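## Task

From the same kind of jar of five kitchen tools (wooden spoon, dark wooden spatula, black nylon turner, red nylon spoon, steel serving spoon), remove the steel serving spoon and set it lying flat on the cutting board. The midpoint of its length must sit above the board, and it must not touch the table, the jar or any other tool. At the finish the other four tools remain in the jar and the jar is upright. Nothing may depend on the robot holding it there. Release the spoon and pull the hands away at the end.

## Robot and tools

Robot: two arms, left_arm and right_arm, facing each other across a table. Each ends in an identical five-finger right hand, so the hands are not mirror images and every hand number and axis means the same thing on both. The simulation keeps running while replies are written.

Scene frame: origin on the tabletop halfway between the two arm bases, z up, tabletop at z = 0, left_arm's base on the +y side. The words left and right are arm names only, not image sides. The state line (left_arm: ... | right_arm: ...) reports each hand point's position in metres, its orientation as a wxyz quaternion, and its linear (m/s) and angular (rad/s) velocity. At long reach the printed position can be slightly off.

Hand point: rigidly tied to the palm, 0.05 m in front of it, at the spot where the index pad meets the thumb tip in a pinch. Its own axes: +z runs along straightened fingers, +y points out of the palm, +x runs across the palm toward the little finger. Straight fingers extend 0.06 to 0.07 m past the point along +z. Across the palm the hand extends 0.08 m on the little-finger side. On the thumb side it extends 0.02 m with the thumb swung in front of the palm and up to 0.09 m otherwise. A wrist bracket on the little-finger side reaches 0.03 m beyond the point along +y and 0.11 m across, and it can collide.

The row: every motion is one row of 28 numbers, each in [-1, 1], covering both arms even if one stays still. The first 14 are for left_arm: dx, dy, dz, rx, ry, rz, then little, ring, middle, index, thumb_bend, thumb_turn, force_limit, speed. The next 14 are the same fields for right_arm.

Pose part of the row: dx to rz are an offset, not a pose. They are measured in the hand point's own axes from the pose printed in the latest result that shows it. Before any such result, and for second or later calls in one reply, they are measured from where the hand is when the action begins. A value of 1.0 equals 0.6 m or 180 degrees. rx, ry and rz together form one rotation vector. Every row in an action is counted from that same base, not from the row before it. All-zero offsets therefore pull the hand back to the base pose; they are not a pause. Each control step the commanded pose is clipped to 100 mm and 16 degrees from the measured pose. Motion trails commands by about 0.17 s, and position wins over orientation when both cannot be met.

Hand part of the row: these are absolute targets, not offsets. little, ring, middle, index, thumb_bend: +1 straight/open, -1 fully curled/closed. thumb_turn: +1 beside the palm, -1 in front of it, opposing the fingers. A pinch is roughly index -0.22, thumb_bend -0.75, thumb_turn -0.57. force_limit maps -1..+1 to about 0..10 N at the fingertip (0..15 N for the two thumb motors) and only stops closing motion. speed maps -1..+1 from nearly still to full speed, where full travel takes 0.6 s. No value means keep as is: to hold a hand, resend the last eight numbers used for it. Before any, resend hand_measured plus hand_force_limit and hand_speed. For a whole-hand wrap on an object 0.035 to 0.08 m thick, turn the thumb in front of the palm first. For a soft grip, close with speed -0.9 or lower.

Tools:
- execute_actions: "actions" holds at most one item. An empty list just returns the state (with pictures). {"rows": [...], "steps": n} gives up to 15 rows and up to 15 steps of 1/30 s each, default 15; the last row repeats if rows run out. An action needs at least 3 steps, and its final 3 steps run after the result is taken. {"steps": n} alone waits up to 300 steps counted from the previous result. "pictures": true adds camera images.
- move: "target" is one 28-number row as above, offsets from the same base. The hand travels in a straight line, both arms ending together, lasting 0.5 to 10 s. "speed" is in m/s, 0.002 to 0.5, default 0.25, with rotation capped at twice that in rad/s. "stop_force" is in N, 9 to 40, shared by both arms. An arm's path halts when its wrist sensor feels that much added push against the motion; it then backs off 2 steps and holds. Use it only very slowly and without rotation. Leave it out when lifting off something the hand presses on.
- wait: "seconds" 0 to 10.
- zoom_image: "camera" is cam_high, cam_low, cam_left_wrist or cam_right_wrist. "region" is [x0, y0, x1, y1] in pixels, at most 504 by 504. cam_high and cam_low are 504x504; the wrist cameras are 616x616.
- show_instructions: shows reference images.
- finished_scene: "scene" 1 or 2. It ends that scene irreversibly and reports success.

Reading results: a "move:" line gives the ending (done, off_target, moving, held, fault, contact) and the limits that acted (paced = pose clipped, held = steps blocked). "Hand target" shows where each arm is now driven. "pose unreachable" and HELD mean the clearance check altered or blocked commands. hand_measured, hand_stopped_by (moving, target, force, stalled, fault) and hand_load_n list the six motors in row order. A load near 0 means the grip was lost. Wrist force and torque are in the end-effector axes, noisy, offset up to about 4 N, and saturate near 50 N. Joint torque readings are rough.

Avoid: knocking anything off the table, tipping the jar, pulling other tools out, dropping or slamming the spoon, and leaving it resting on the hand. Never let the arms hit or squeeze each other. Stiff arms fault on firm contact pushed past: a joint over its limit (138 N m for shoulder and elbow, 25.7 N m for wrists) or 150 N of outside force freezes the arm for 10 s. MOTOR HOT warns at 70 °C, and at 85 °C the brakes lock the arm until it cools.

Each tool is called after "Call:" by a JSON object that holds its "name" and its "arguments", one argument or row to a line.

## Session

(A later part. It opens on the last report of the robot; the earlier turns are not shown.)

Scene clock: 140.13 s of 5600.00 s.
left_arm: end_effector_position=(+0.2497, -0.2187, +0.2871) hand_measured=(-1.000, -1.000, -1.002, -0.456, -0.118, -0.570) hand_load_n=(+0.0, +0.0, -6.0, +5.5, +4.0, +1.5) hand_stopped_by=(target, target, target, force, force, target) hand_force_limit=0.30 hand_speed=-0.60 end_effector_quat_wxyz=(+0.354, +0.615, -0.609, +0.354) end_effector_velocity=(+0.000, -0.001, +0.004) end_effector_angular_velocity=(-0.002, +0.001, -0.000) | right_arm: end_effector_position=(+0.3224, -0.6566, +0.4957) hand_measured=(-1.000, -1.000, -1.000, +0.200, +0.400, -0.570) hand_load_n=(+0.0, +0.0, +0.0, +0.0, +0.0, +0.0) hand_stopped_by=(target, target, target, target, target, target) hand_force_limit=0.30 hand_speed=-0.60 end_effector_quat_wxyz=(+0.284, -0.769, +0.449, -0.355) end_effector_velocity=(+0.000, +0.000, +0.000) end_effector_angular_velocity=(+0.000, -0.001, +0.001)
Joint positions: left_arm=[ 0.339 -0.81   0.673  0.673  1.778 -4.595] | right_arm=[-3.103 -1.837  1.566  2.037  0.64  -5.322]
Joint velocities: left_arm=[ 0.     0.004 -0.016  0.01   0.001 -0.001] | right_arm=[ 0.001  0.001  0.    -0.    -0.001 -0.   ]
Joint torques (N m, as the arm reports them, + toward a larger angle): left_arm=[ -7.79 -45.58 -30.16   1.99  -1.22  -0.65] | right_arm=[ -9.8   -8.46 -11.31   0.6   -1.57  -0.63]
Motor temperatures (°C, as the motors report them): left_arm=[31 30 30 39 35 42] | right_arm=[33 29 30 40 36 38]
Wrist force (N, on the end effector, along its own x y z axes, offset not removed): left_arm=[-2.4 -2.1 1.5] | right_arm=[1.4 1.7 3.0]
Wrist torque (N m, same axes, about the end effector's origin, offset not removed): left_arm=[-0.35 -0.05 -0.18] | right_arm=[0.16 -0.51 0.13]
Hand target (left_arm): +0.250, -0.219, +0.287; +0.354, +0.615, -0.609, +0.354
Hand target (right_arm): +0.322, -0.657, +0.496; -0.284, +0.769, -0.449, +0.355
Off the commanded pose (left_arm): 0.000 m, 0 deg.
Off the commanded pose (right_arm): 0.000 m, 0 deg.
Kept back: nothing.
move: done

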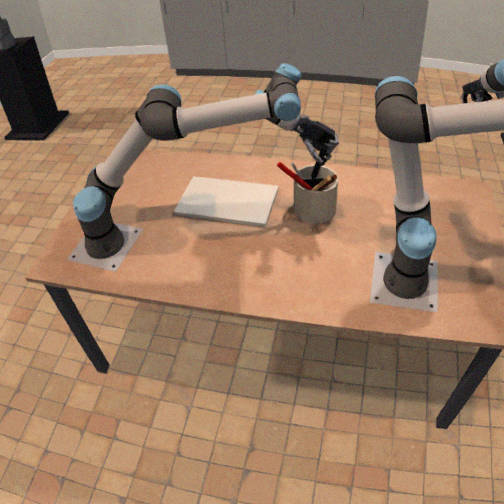

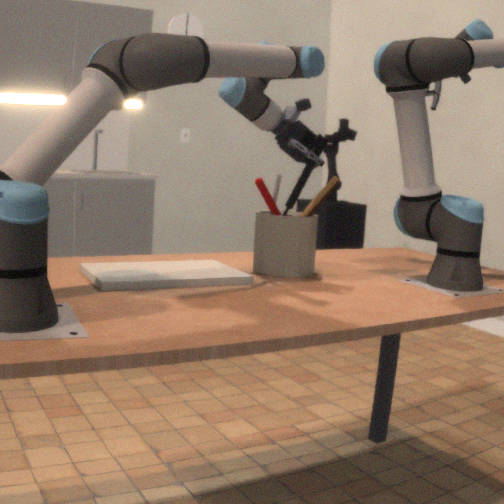

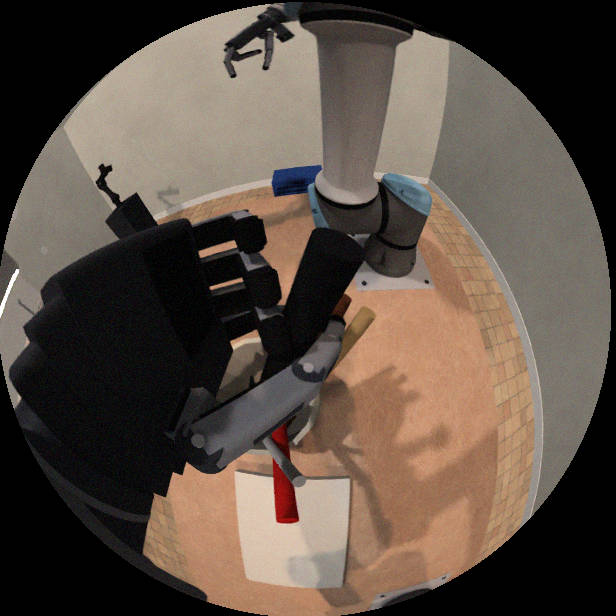

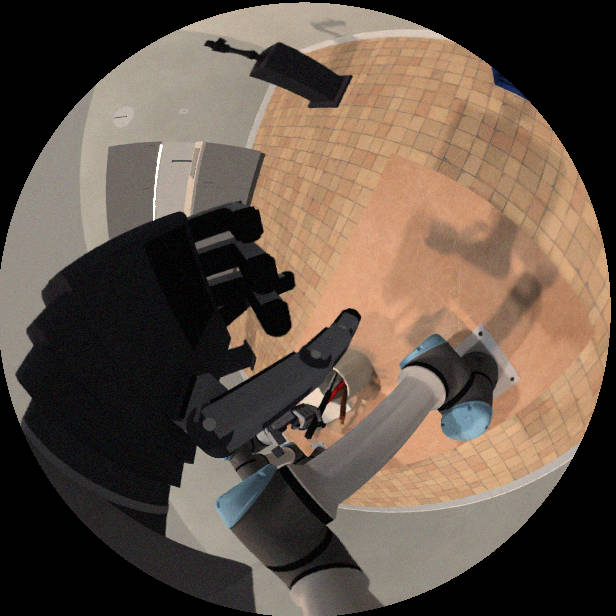

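Call:
{"name": "move", "arguments": {
  "target": [-0.085,0,0.04,0,0,0,-1,-1,-1,-0.8,-0.8,-0.57,0.3,-0.6,0,0,0,0,0,0,-1,-1,-1,0.2,0.4,-0.57,0.3,-0.6],
  "speed": 0.03
}}

Call:
{"name": "move", "arguments": {
  "target": [0,0,0,0,0,0,-1,-1,-1,0.6,0.5,-0.57,0.3,-0.2,0,0,0,0,0,0,-1,-1,-1,0.2,0.4,-0.57,0.3,-0.6]
}}

Call:
{"name": "move", "arguments": {
  "target": [0.1,0,-0.12,0,0,0,-1,-1,-1,0.6,0.5,-0.57,0.3,-0.2,0,0,0,0,0,0,-1,-1,-1,0.2,0.4,-0.57,0.3,-0.6],
  "speed": 0.05
}}

Call:
{"name": "zoom_image", "arguments": {
  "camera": "cam_high",
  "region": [250,110,370,230]
}}

Call:
{"name": "zoom_image", "arguments": {
  "camera": "cam_low",
  "region": [220,100,380,260]
}}

Scene clock: 142.63 s of 5600.00 s.
left_arm: end_effector_position=(+0.2493, -0.2140, +0.2313) hand_measured=(-1.000, -1.000, -1.000, -0.456, -0.118, -0.570) hand_load_n=(+0.0, +0.0, -4.0, +7.0, +4.5, +6.0) hand_stopped_by=(target, target, target, force, force, target) hand_force_limit=0.30 hand_speed=-0.60 end_effector_quat_wxyz=(+0.354, +0.615, -0.609, +0.354) end_effector_velocity=(-0.001, +0.000, -0.002) end_effector_angular_velocity=(-0.000, -0.000, -0.003) | right_arm: end_effector_position=(+0.3224, -0.6566, +0.4957) hand_measured=(-1.000, -1.000, -1.000, +0.200, +0.400, -0.570) hand_load_n=(+0.0, +0.0, +0.0, +0.0, +0.0, +0.0) hand_stopped_by=(target, target, target, target, target, target) hand_force_limit=0.30 hand_speed=-0.60 end_effector_quat_wxyz=(+0.284, -0.769, +0.449, -0.355) end_effector_velocity=(+0.000, -0.000, +0.000) end_effector_angular_velocity=(+0.001, -0.001, -0.001)
Joint positions: left_arm=[ 0.341 -0.836  0.86   0.512  1.779 -4.594] | right_arm=[-3.103 -1.837  1.566  2.037  0.64  -5.322]
Joint velocities: left_arm=[-0.001 -0.001  0.008 -0.007  0.002  0.001] | right_arm=[-0.     0.001 -0.     0.    -0.002  0.001]
Joint torques (N m, as the arm reports them, + toward a larger angle): left_arm=[  7.34 -63.7  -15.13  -1.83   1.49   1.07] | right_arm=[ -9.23  -9.3  -11.15   0.44  -1.44  -0.65]
Motor temperatures (°C, as the motors report them): left_arm=[31 30 30 39 35 42] | right_arm=[33 29 30 40 36 38]
Wrist force (N, on the end effector, along its own x y z axes, offset not removed): left_arm=[3.0 -1.6 1.8] | right_arm=[1.9 2.2 2.0]
Wrist torque (N m, same axes, about the end effector's origin, offset not removed): left_arm=[-0.33 -0.18 0.22] | right_arm=[0.44 -0.43 0.11]
Hand target (left_arm): +0.249, -0.214, +0.231; +0.354, +0.615, -0.609, +0.354
Hand target (right_arm): +0.322, -0.657, +0.496; -0.284, +0.769, -0.449, +0.355
Off the commanded pose (left_arm): 0.000 m, 0 deg.
Off the commanded pose (right_arm): 0.000 m, 0 deg.
Kept back: nothing.
move: done

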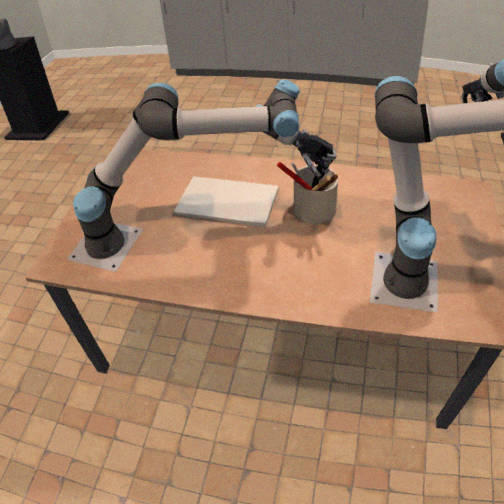

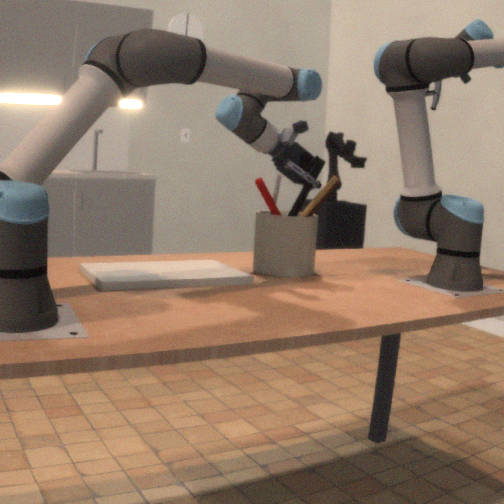

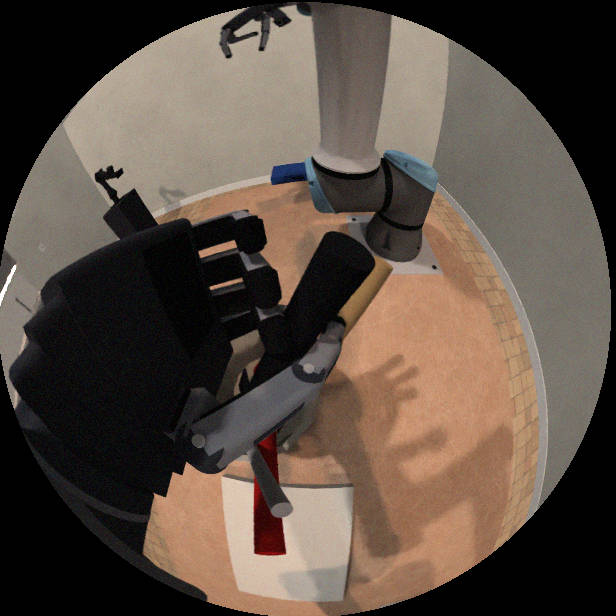

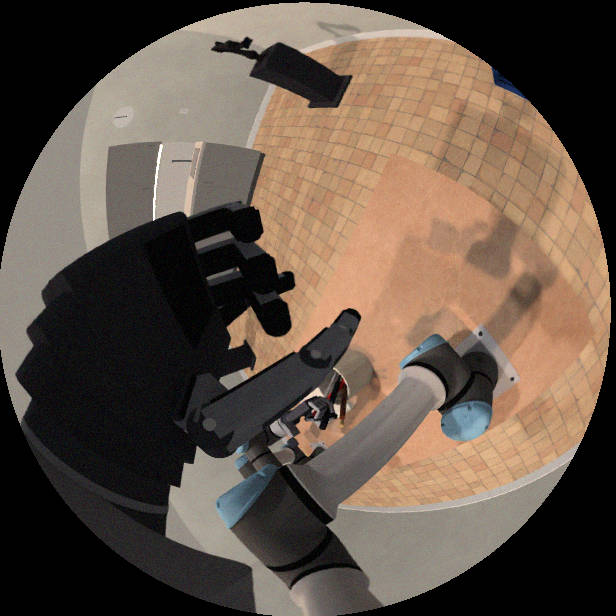

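Scene clock: 143.70 s of 5600.00 s.
left_arm: end_effector_position=(+0.2494, -0.2140, +0.2314) hand_measured=(-1.000, -1.000, -1.000, +0.600, +0.500, -0.570) hand_load_n=(+0.0, +0.0, +0.0, +0.0, +0.0, +0.0) hand_stopped_by=(target, target, target, target, target, target) hand_force_limit=0.30 hand_speed=-0.20 end_effector_quat_wxyz=(+0.354, +0.615, -0.609, +0.354) end_effector_velocity=(+0.001, +0.000, -0.001) end_effector_angular_velocity=(+0.001, +0.001, +0.000) | right_arm: end_effector_position=(+0.3224, -0.6566, +0.4957) hand_measured=(-1.000, -1.000, -1.000, +0.200, +0.400, -0.570) hand_load_n=(+0.0, +0.0, +0.0, +0.0, +0.0, +0.0) hand_stopped_by=(target, target, target, target, target, target) hand_force_limit=0.30 hand_speed=-0.60 end_effector_quat_wxyz=(+0.284, -0.769, +0.449, -0.355) end_effector_velocity=(+0.000, +0.000, +0.000) end_effector_angular_velocity=(-0.001, -0.001, +0.001)
Joint positions: left_arm=[ 0.341 -0.836  0.86   0.512  1.779 -4.594] | right_arm=[-3.103 -1.837  1.566  2.037  0.64  -5.322]
Joint velocities: left_arm=[ 0.001  0.002 -0.    -0.     0.001 -0.   ] | right_arm=[ 0.001 -0.     0.     0.    -0.001 -0.   ]
Joint torques (N m, as the arm reports them, + toward a larger angle): left_arm=[ -2.43 -41.72 -15.57   1.68   1.03   0.24] | right_arm=[ -9.36  -8.75 -11.68   0.56  -1.47  -0.64]
Motor temperatures (°C, as the motors report them): left_arm=[31 30 30 39 35 42] | right_arm=[33 29 30 40 36 38]
Wrist force (N, on the end effector, along its own x y z axes, offset not removed): left_arm=[-0.6 -1.7 1.4] | right_arm=[0.2 1.7 2.5]
Wrist torque (N m, same axes, about the end effector's origin, offset not removed): left_arm=[-0.30 -0.17 0.00] | right_arm=[0.21 -0.34 0.06]
Hand target (left_arm): +0.249, -0.214, +0.231; +0.354, +0.615, -0.609, +0.354
Hand target (right_arm): +0.322, -0.657, +0.496; -0.284, +0.769, -0.449, +0.355
Off the commanded pose (left_arm): 0.000 m, 0 deg.
Off the commanded pose (right_arm): 0.000 m, 0 deg.
Kept back: nothing.
move: done

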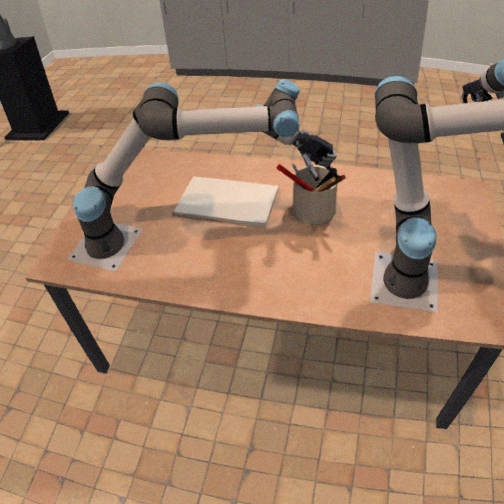

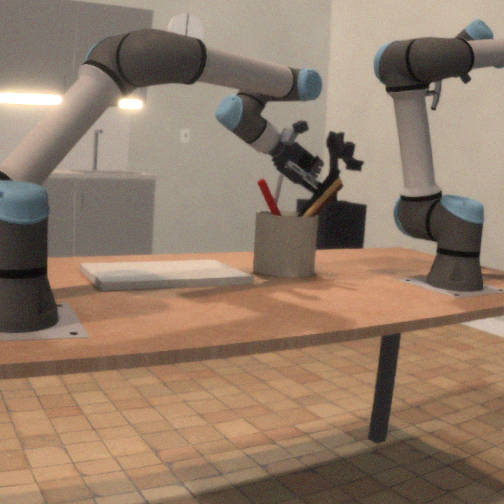

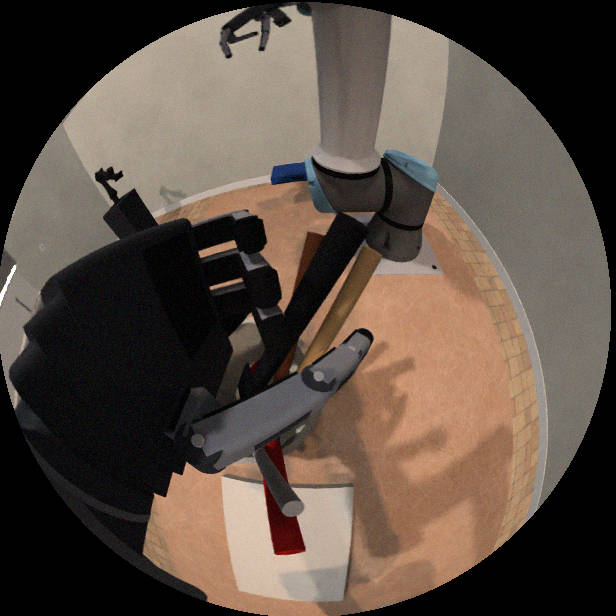

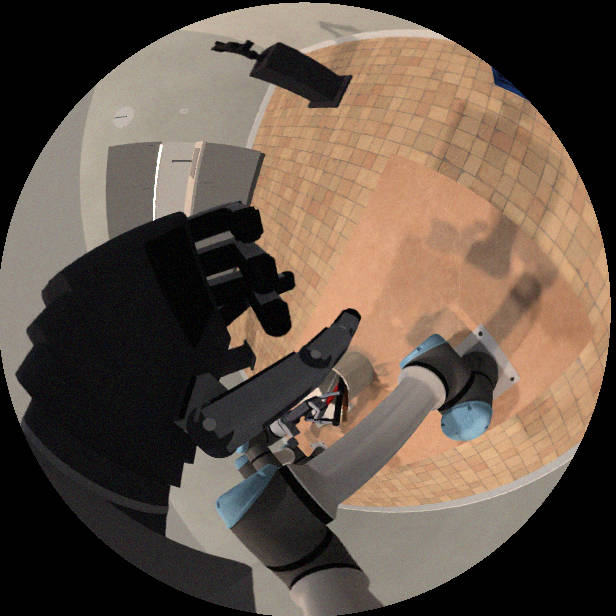

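Scene clock: 146.00 s of 5600.00 s.
left_arm: end_effector_position=(+0.2496, -0.1817, +0.3189) hand_measured=(-1.000, -1.000, -1.000, +0.600, +0.500, -0.570) hand_load_n=(+0.0, +0.0, +0.0, +0.0, +0.0, +0.0) hand_stopped_by=(target, target, target, target, target, target) hand_force_limit=0.30 hand_speed=-0.20 end_effector_quat_wxyz=(+0.354, +0.615, -0.609, +0.354) end_effector_velocity=(+0.001, +0.001, +0.003) end_effector_angular_velocity=(-0.001, -0.000, +0.001) | right_arm: end_effector_position=(+0.3224, -0.6566, +0.4957) hand_measured=(-1.000, -1.000, -1.000, +0.200, +0.400, -0.570) hand_load_n=(+0.0, +0.0, +0.0, +0.0, +0.0, +0.0) hand_stopped_by=(target, target, target, target, target, target) hand_force_limit=0.30 hand_speed=-0.60 end_effector_quat_wxyz=(+0.284, -0.769, +0.449, -0.355) end_effector_velocity=(+0.000, +0.000, -0.000) end_effector_angular_velocity=(-0.000, +0.000, +0.001)
Joint positions: left_arm=[ 0.354 -0.913  0.767  0.683  1.791 -4.587] | right_arm=[-3.103 -1.837  1.566  2.037  0.64  -5.322]
Joint velocities: left_arm=[ 0.002 -0.001 -0.005  0.006  0.001  0.   ] | right_arm=[ 0.001  0.    -0.    -0.     0.    -0.001]
Joint torques (N m, as the arm reports them, + toward a larger angle): left_arm=[  7.05 -62.05 -28.77   2.4    2.63   2.36] | right_arm=[-10.92  -8.67 -11.8    0.62  -1.59  -0.58]
Motor temperatures (°C, as the motors report them): left_arm=[31 30 30 39 35 42] | right_arm=[33 29 30 40 36 38]
Wrist force (N, on the end effector, along its own x y z axes, offset not removed): left_arm=[0.8 -0.5 0.2] | right_arm=[2.3 0.5 2.1]
Wrist torque (N m, same axes, about the end effector's origin, offset not removed): left_arm=[-0.06 -0.34 0.10] | right_arm=[0.12 -0.54 0.08]
Hand target (left_arm): +0.250, -0.182, +0.319; +0.354, +0.615, -0.609, +0.354
Hand target (right_arm): +0.322, -0.657, +0.496; -0.284, +0.769, -0.449, +0.355
Off the commanded pose (left_arm): 0.000 m, 0 deg.
Off the commanded pose (right_arm): 0.000 m, 0 deg.
Kept back: nothing.
move: done

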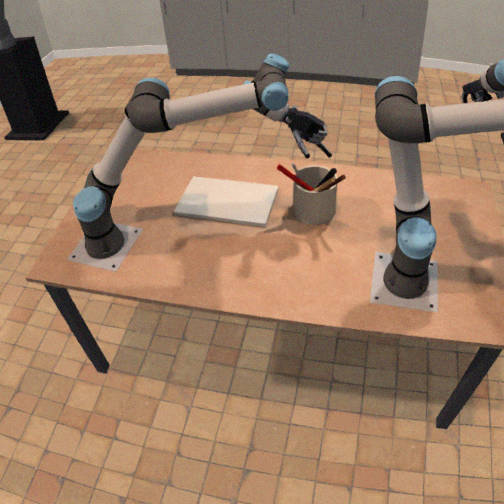

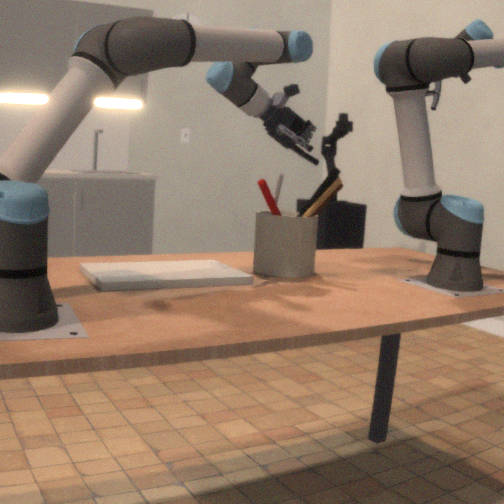

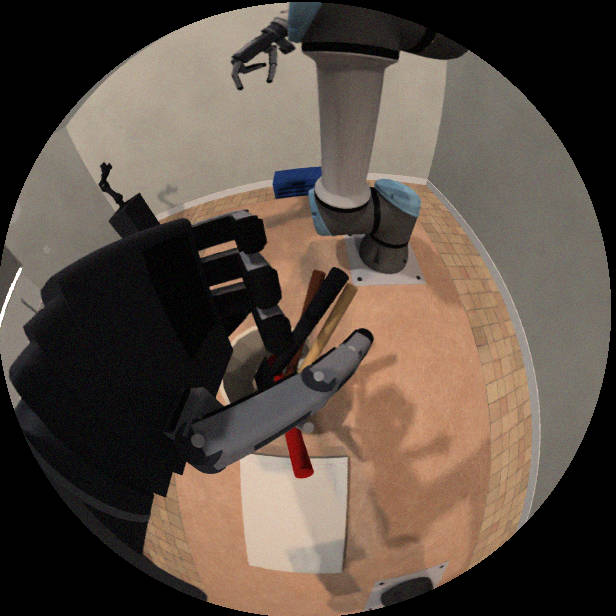

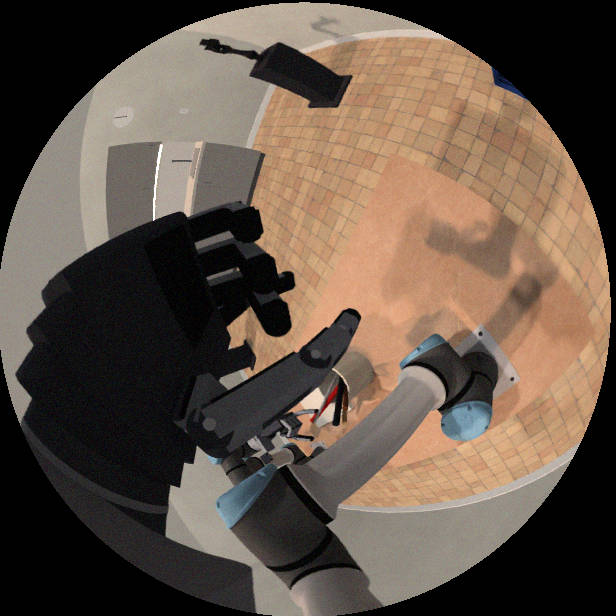

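Region (250, 110, 370, 230) of cam_high's 504x504 image, scaled by 4.200, with more detail than that image has.

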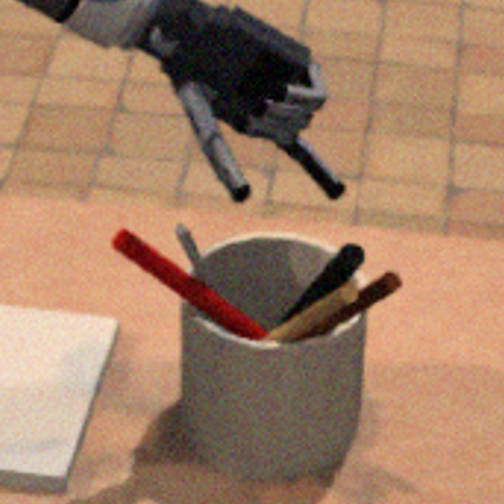

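Region (220, 100, 380, 260) of cam_low's 504x504 image, scaled by 3.150, with more detail than that image has.

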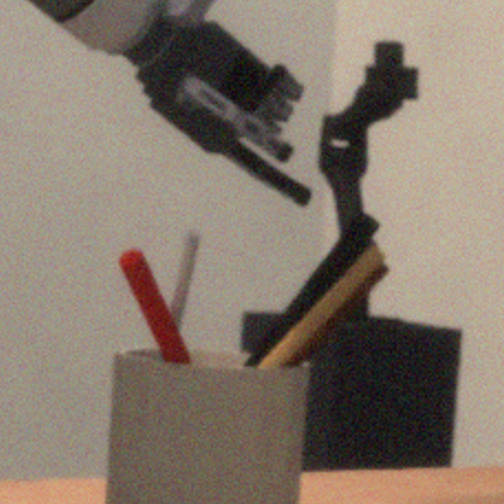

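Call:
{"name": "move", "arguments": {
  "target": [-0.073,-0.083,0,0,0,0,-1,-1,-1,0.6,0.5,-0.57,0.3,-0.2,0,0,0,0,0,0,-1,-1,-1,0.2,0.4,-0.57,0.3,-0.6],
  "speed": 0.06
}}

Call:
{"name": "zoom_image", "arguments": {
  "camera": "cam_high",
  "region": [250,110,370,230]
}}

Call:
{"name": "zoom_image", "arguments": {
  "camera": "cam_low",
  "region": [220,100,380,260]
}}

Scene clock: 147.80 s of 5600.00 s.
left_arm: end_effector_position=(+0.2988, -0.1596, +0.2809) hand_measured=(-1.000, -1.000, -1.000, +0.600, +0.500, -0.570) hand_load_n=(+0.0, +0.0, +0.0, +0.0, +0.0, +0.0) hand_stopped_by=(target, target, target, target, target, target) hand_force_limit=0.30 hand_speed=-0.20 end_effector_quat_wxyz=(+0.353, +0.615, -0.609, +0.354) end_effector_velocity=(+0.002, +0.001, -0.001) end_effector_angular_velocity=(-0.000, +0.000, -0.000) | right_arm: end_effector_position=(+0.3224, -0.6566, +0.4957) hand_measured=(-1.000, -1.000, -1.000, +0.200, +0.400, -0.570) hand_load_n=(+0.0, +0.0, +0.0, +0.0, +0.0, +0.0) hand_stopped_by=(target, target, target, target, target, target) hand_force_limit=0.30 hand_speed=-0.60 end_effector_quat_wxyz=(+0.284, -0.769, +0.449, -0.355) end_effector_velocity=(-0.000, -0.000, -0.000) end_effector_angular_velocity=(+0.002, +0.001, -0.001)
Joint positions: left_arm=[ 0.443 -0.904  0.851  0.603  1.867 -4.539] | right_arm=[-3.103 -1.837  1.566  2.037  0.64  -5.322]
Joint velocities: left_arm=[ 0.004  0.     0.003 -0.003  0.003  0.002] | right_arm=[-0.     0.    -0.     0.     0.001  0.002]
Joint torques (N m, as the arm reports them, + toward a larger angle): left_arm=[  7.47 -40.81 -17.15  -2.43   2.57   2.43] | right_arm=[ -9.56  -8.83 -10.33   0.51  -1.56  -0.66]
Motor temperatures (°C, as the motors report them): left_arm=[31 30 30 39 35 42] | right_arm=[33 29 30 40 36 38]
Wrist force (N, on the end effector, along its own x y z axes, offset not removed): left_arm=[-0.5 -2.0 1.1] | right_arm=[0.4 2.7 4.3]
Wrist torque (N m, same axes, about the end effector's origin, offset not removed): left_arm=[-0.26 -0.18 0.05] | right_arm=[0.28 -0.29 0.04]
Hand target (left_arm): +0.299, -0.160, +0.281; +0.353, +0.615, -0.609, +0.354
Hand target (right_arm): +0.322, -0.657, +0.496; -0.284, +0.769, -0.449, +0.355
Off the commanded pose (left_arm): 0.000 m, 0 deg.
Off the commanded pose (right_arm): 0.000 m, 0 deg.
Kept back: nothing.
move: done

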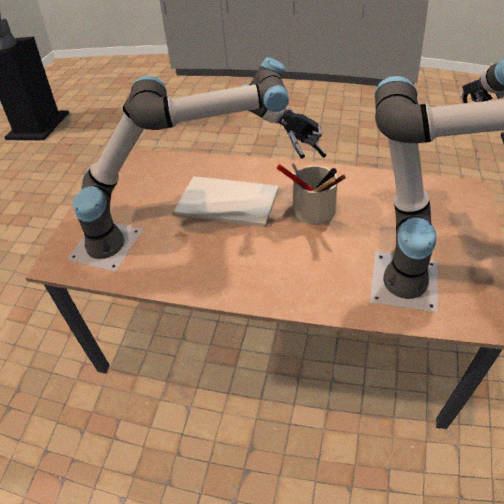

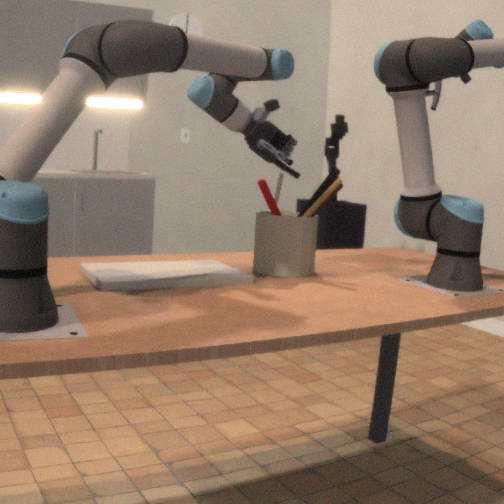

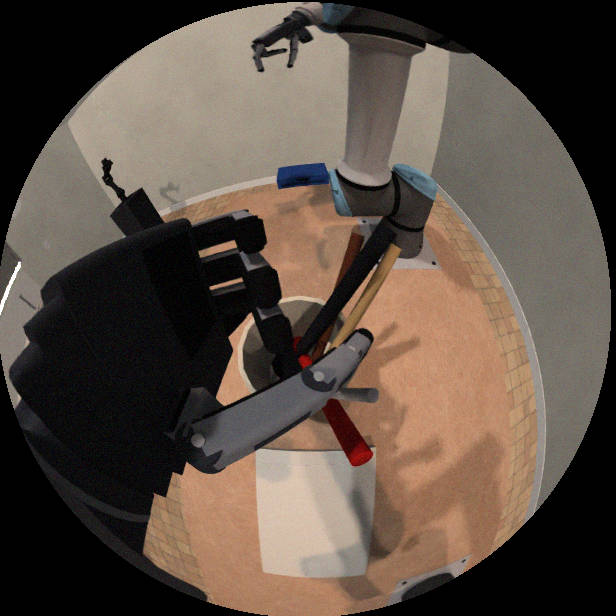

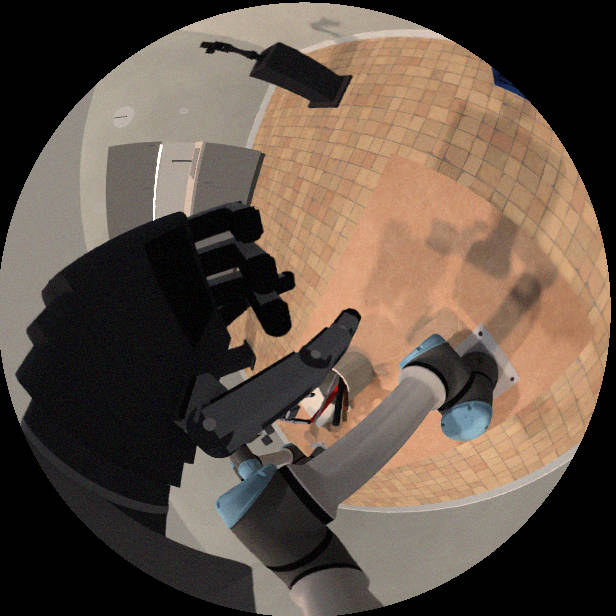

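Region (250, 110, 370, 230) of cam_high's 504x504 image, scaled by 4.200, with more detail than that image has.

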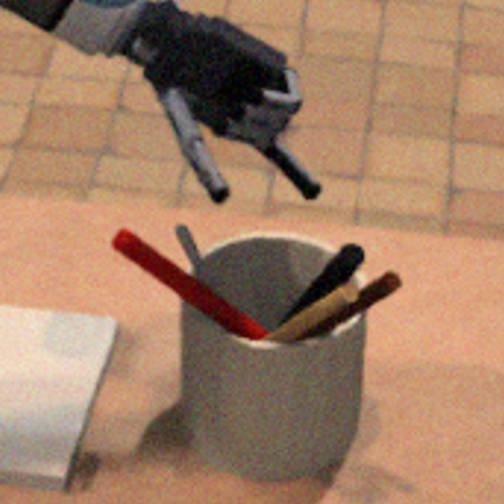

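Region (220, 100, 380, 260) of cam_low's 504x504 image, scaled by 3.150, with more detail than that image has.

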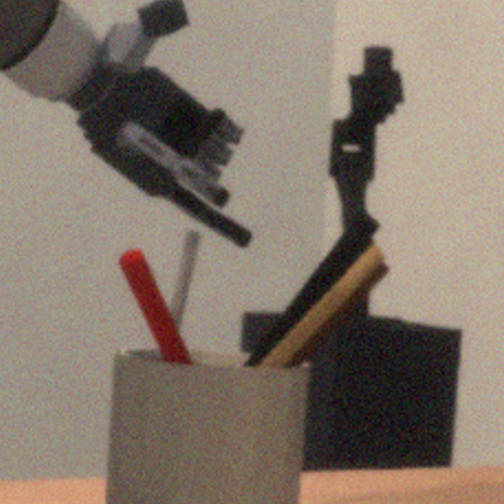

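Call:
{"name": "move", "arguments": {
  "target": [-0.025,0.045,-0.043,0,0,0,-1,-1,-1,0.6,0.5,-0.57,0.3,-0.2,0,0,0,0,0,0,-1,-1,-1,0.2,0.4,-0.57,0.3,-0.6],
  "speed": 0.05
}}

Call:
{"name": "zoom_image", "arguments": {
  "camera": "cam_left_wrist",
  "region": [150,200,450,500]
}}

Call:
{"name": "zoom_image", "arguments": {
  "camera": "cam_low",
  "region": [220,100,380,260]
}}

Scene clock: 149.30 s of 5600.00 s.
left_arm: end_effector_position=(+0.2718, -0.1302, +0.2810) hand_measured=(-1.000, -1.000, -1.000, +0.600, +0.500, -0.570) hand_load_n=(+0.0, +0.0, +0.0, +0.0, +0.0, +0.0) hand_stopped_by=(target, target, target, target, target, target) hand_force_limit=0.30 hand_speed=-0.20 end_effector_quat_wxyz=(+0.353, +0.615, -0.609, +0.354) end_effector_velocity=(-0.000, +0.002, +0.000) end_effector_angular_velocity=(-0.002, -0.001, +0.003) | right_arm: end_effector_position=(+0.3224, -0.6566, +0.4957) hand_measured=(-1.000, -1.000, -1.000, +0.200, +0.400, -0.570) hand_load_n=(+0.0, +0.0, +0.0, +0.0, +0.0, +0.0) hand_stopped_by=(target, target, target, target, target, target) hand_force_limit=0.30 hand_speed=-0.60 end_effector_quat_wxyz=(+0.284, -0.769, +0.449, -0.355) end_effector_velocity=(-0.000, -0.000, +0.000) end_effector_angular_velocity=(+0.001, +0.000, -0.001)
Joint positions: left_arm=[ 0.416 -1.022  1.041  0.527  1.844 -4.554] | right_arm=[-3.103 -1.837  1.566  2.037  0.64  -5.322]
Joint velocities: left_arm=[-0.001 -0.008  0.012 -0.006 -0.003 -0.002] | right_arm=[-0.001  0.    -0.     0.     0.     0.001]
Joint torques (N m, as the arm reports them, + toward a larger angle): left_arm=[ -7.27 -58.2  -15.45  -2.7   -1.7   -2.1 ] | right_arm=[ -9.95  -8.83 -10.71   0.64  -1.6   -0.61]
Motor temperatures (°C, as the motors report them): left_arm=[31 30 30 39 35 42] | right_arm=[33 29 30 40 36 38]
Wrist force (N, on the end effector, along its own x y z axes, offset not removed): left_arm=[0.5 -0.3 0.7] | right_arm=[2.9 1.1 1.8]
Wrist torque (N m, same axes, about the end effector's origin, offset not removed): left_arm=[-0.03 -0.29 0.07] | right_arm=[0.32 -0.66 0.03]
Hand target (left_arm): +0.272, -0.130, +0.281; +0.353, +0.615, -0.609, +0.354
Hand target (right_arm): +0.322, -0.657, +0.496; -0.284, +0.769, -0.449, +0.355
Off the commanded pose (left_arm): 0.000 m, 0 deg.
Off the commanded pose (right_arm): 0.000 m, 0 deg.
Kept back: nothing.
move: done

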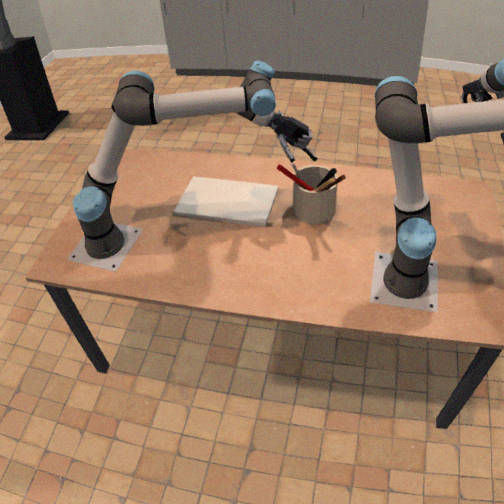

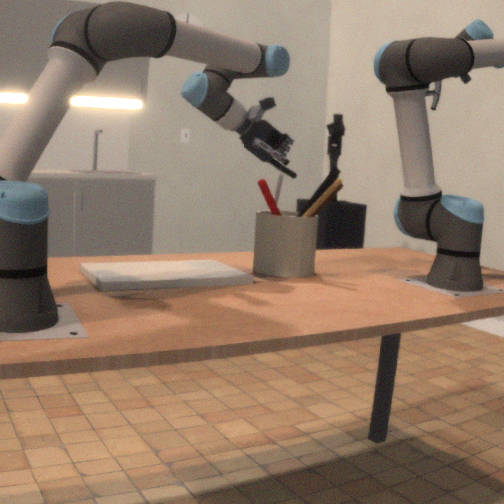

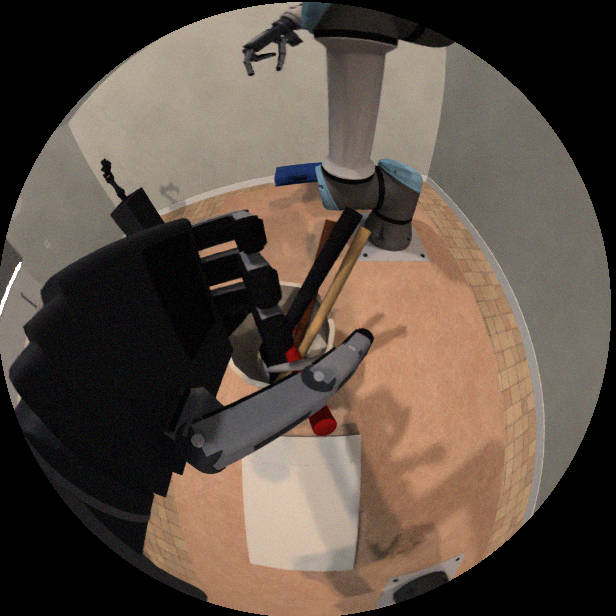

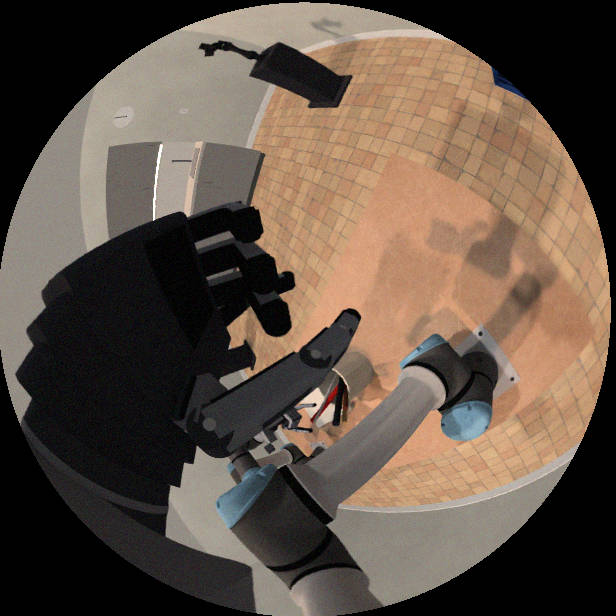

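Region (150, 200, 450, 500) of cam_left_wrist's 616x616 image, scaled by 1.680, with more detail than that image has.

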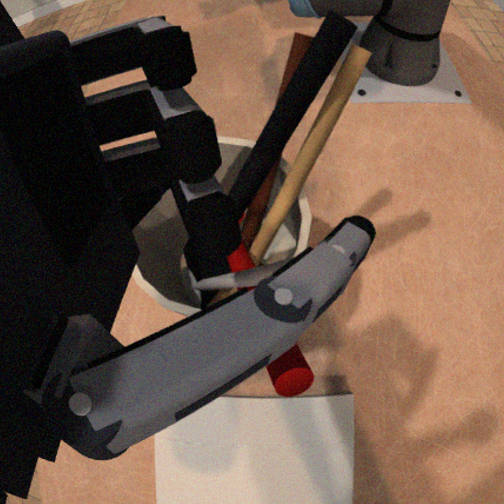

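Region (220, 100, 380, 260) of cam_low's 504x504 image, scaled by 3.150, with more detail than that image has.

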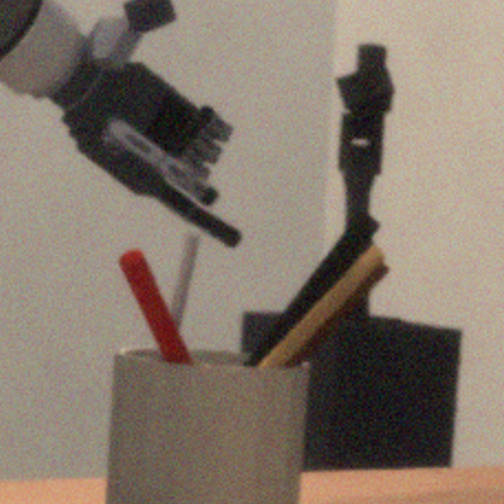

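Call:
{"name": "move", "arguments": {
  "target": [-0.06,0.012,0.035,0,0,0,-1,-1,-1,0.6,0.5,-0.57,0.3,-0.2,0,0,0,0,0,0,-1,-1,-1,0.2,0.4,-0.57,0.3,-0.6],
  "speed": 0.02
}}

Call:
{"name": "zoom_image", "arguments": {
  "camera": "cam_left_wrist",
  "region": [150,200,450,500]
}}

Call:
{"name": "zoom_image", "arguments": {
  "camera": "cam_low",
  "region": [220,100,380,260]
}}

Scene clock: 151.97 s of 5600.00 s.
left_arm: end_effector_position=(+0.2644, -0.1305, +0.2397) hand_measured=(-1.000, -1.000, -1.000, +0.600, +0.500, -0.570) hand_load_n=(+0.0, +0.0, +0.0, +0.0, +0.0, +0.0) hand_stopped_by=(target, target, target, target, target, target) hand_force_limit=0.30 hand_speed=-0.20 end_effector_quat_wxyz=(+0.353, +0.615, -0.609, +0.354) end_effector_velocity=(+0.001, +0.000, -0.004) end_effector_angular_velocity=(+0.001, +0.000, +0.002) | right_arm: end_effector_position=(+0.3224, -0.6566, +0.4957) hand_measured=(-1.000, -1.000, -1.000, +0.200, +0.400, -0.570) hand_load_n=(+0.0, +0.0, +0.0, +0.0, +0.0, +0.0) hand_stopped_by=(target, target, target, target, target, target) hand_force_limit=0.30 hand_speed=-0.60 end_effector_quat_wxyz=(+0.284, -0.769, +0.449, -0.355) end_effector_velocity=(-0.000, +0.000, -0.000) end_effector_angular_velocity=(+0.002, +0.001, -0.001)
Joint positions: left_arm=[ 0.404 -1.024  1.15   0.418  1.834 -4.561] | right_arm=[-3.103 -1.837  1.566  2.037  0.64  -5.322]
Joint velocities: left_arm=[ 0.001  0.002  0.007 -0.008 -0.001 -0.001] | right_arm=[0.    0.    0.    0.    0.001 0.002]
Joint torques (N m, as the arm reports them, + toward a larger angle): left_arm=[ -8.44 -34.23 -16.07  -2.62  -1.81  -2.24] | right_arm=[ -9.2   -8.6  -11.63   0.67  -1.47  -0.65]
Motor temperatures (°C, as the motors report them): left_arm=[31 30 30 39 35 42] | right_arm=[33 29 30 40 36 38]
Wrist force (N, on the end effector, along its own x y z axes, offset not removed): left_arm=[0.6 -0.4 0.6] | right_arm=[-0.1 1.8 3.1]
Wrist torque (N m, same axes, about the end effector's origin, offset not removed): left_arm=[-0.04 -0.29 0.11] | right_arm=[0.33 -0.22 0.07]
Hand target (left_arm): +0.264, -0.130, +0.239; +0.353, +0.615, -0.609, +0.354
Hand target (right_arm): +0.322, -0.657, +0.496; -0.284, +0.769, -0.449, +0.355
Off the commanded pose (left_arm): 0.000 m, 0 deg.
Off the commanded pose (right_arm): 0.000 m, 0 deg.
Kept back: nothing.
move: done

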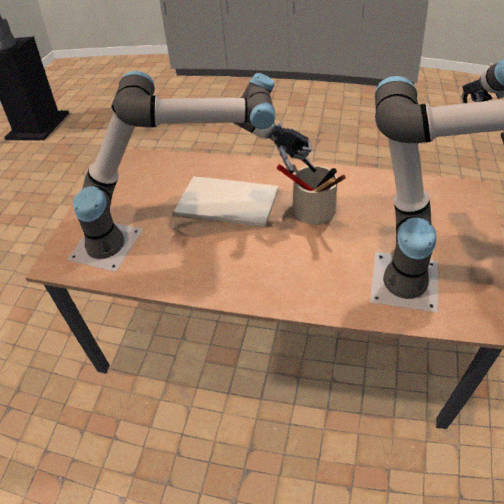

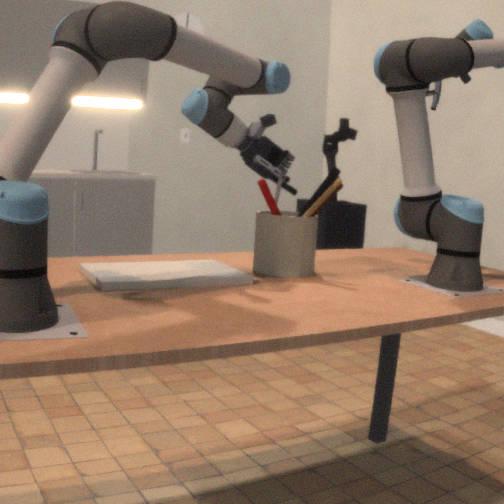

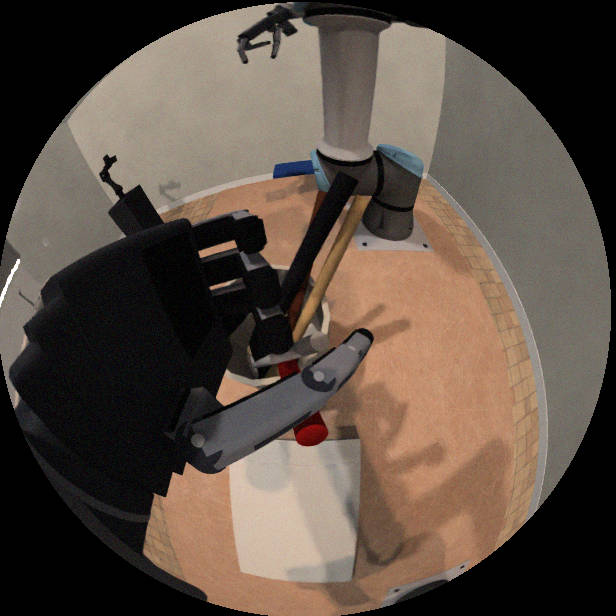

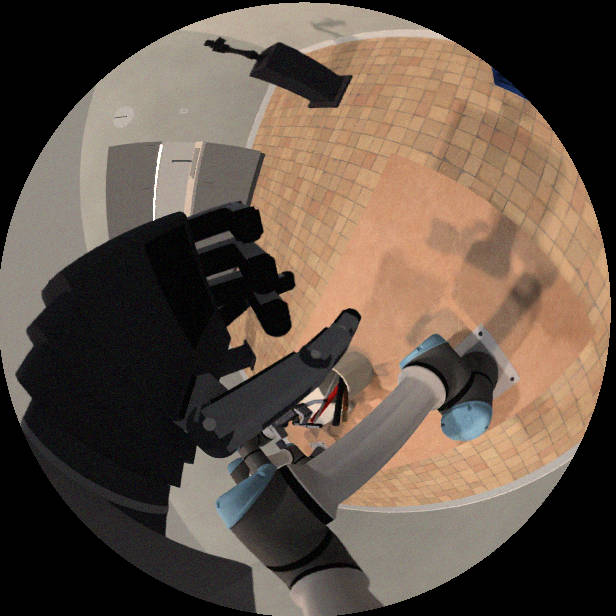

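Region (150, 200, 450, 500) of cam_left_wrist's 616x616 image, scaled by 1.680, with more detail than that image has.

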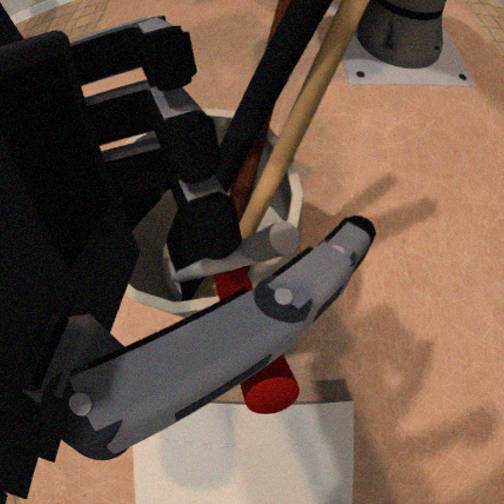

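Region (220, 100, 380, 260) of cam_low's 504x504 image, scaled by 3.150, with more detail than that image has.

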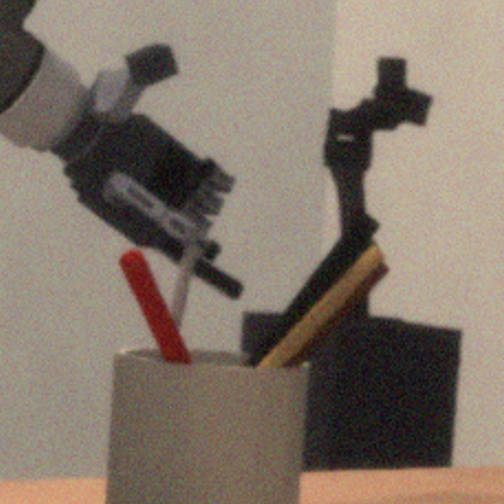

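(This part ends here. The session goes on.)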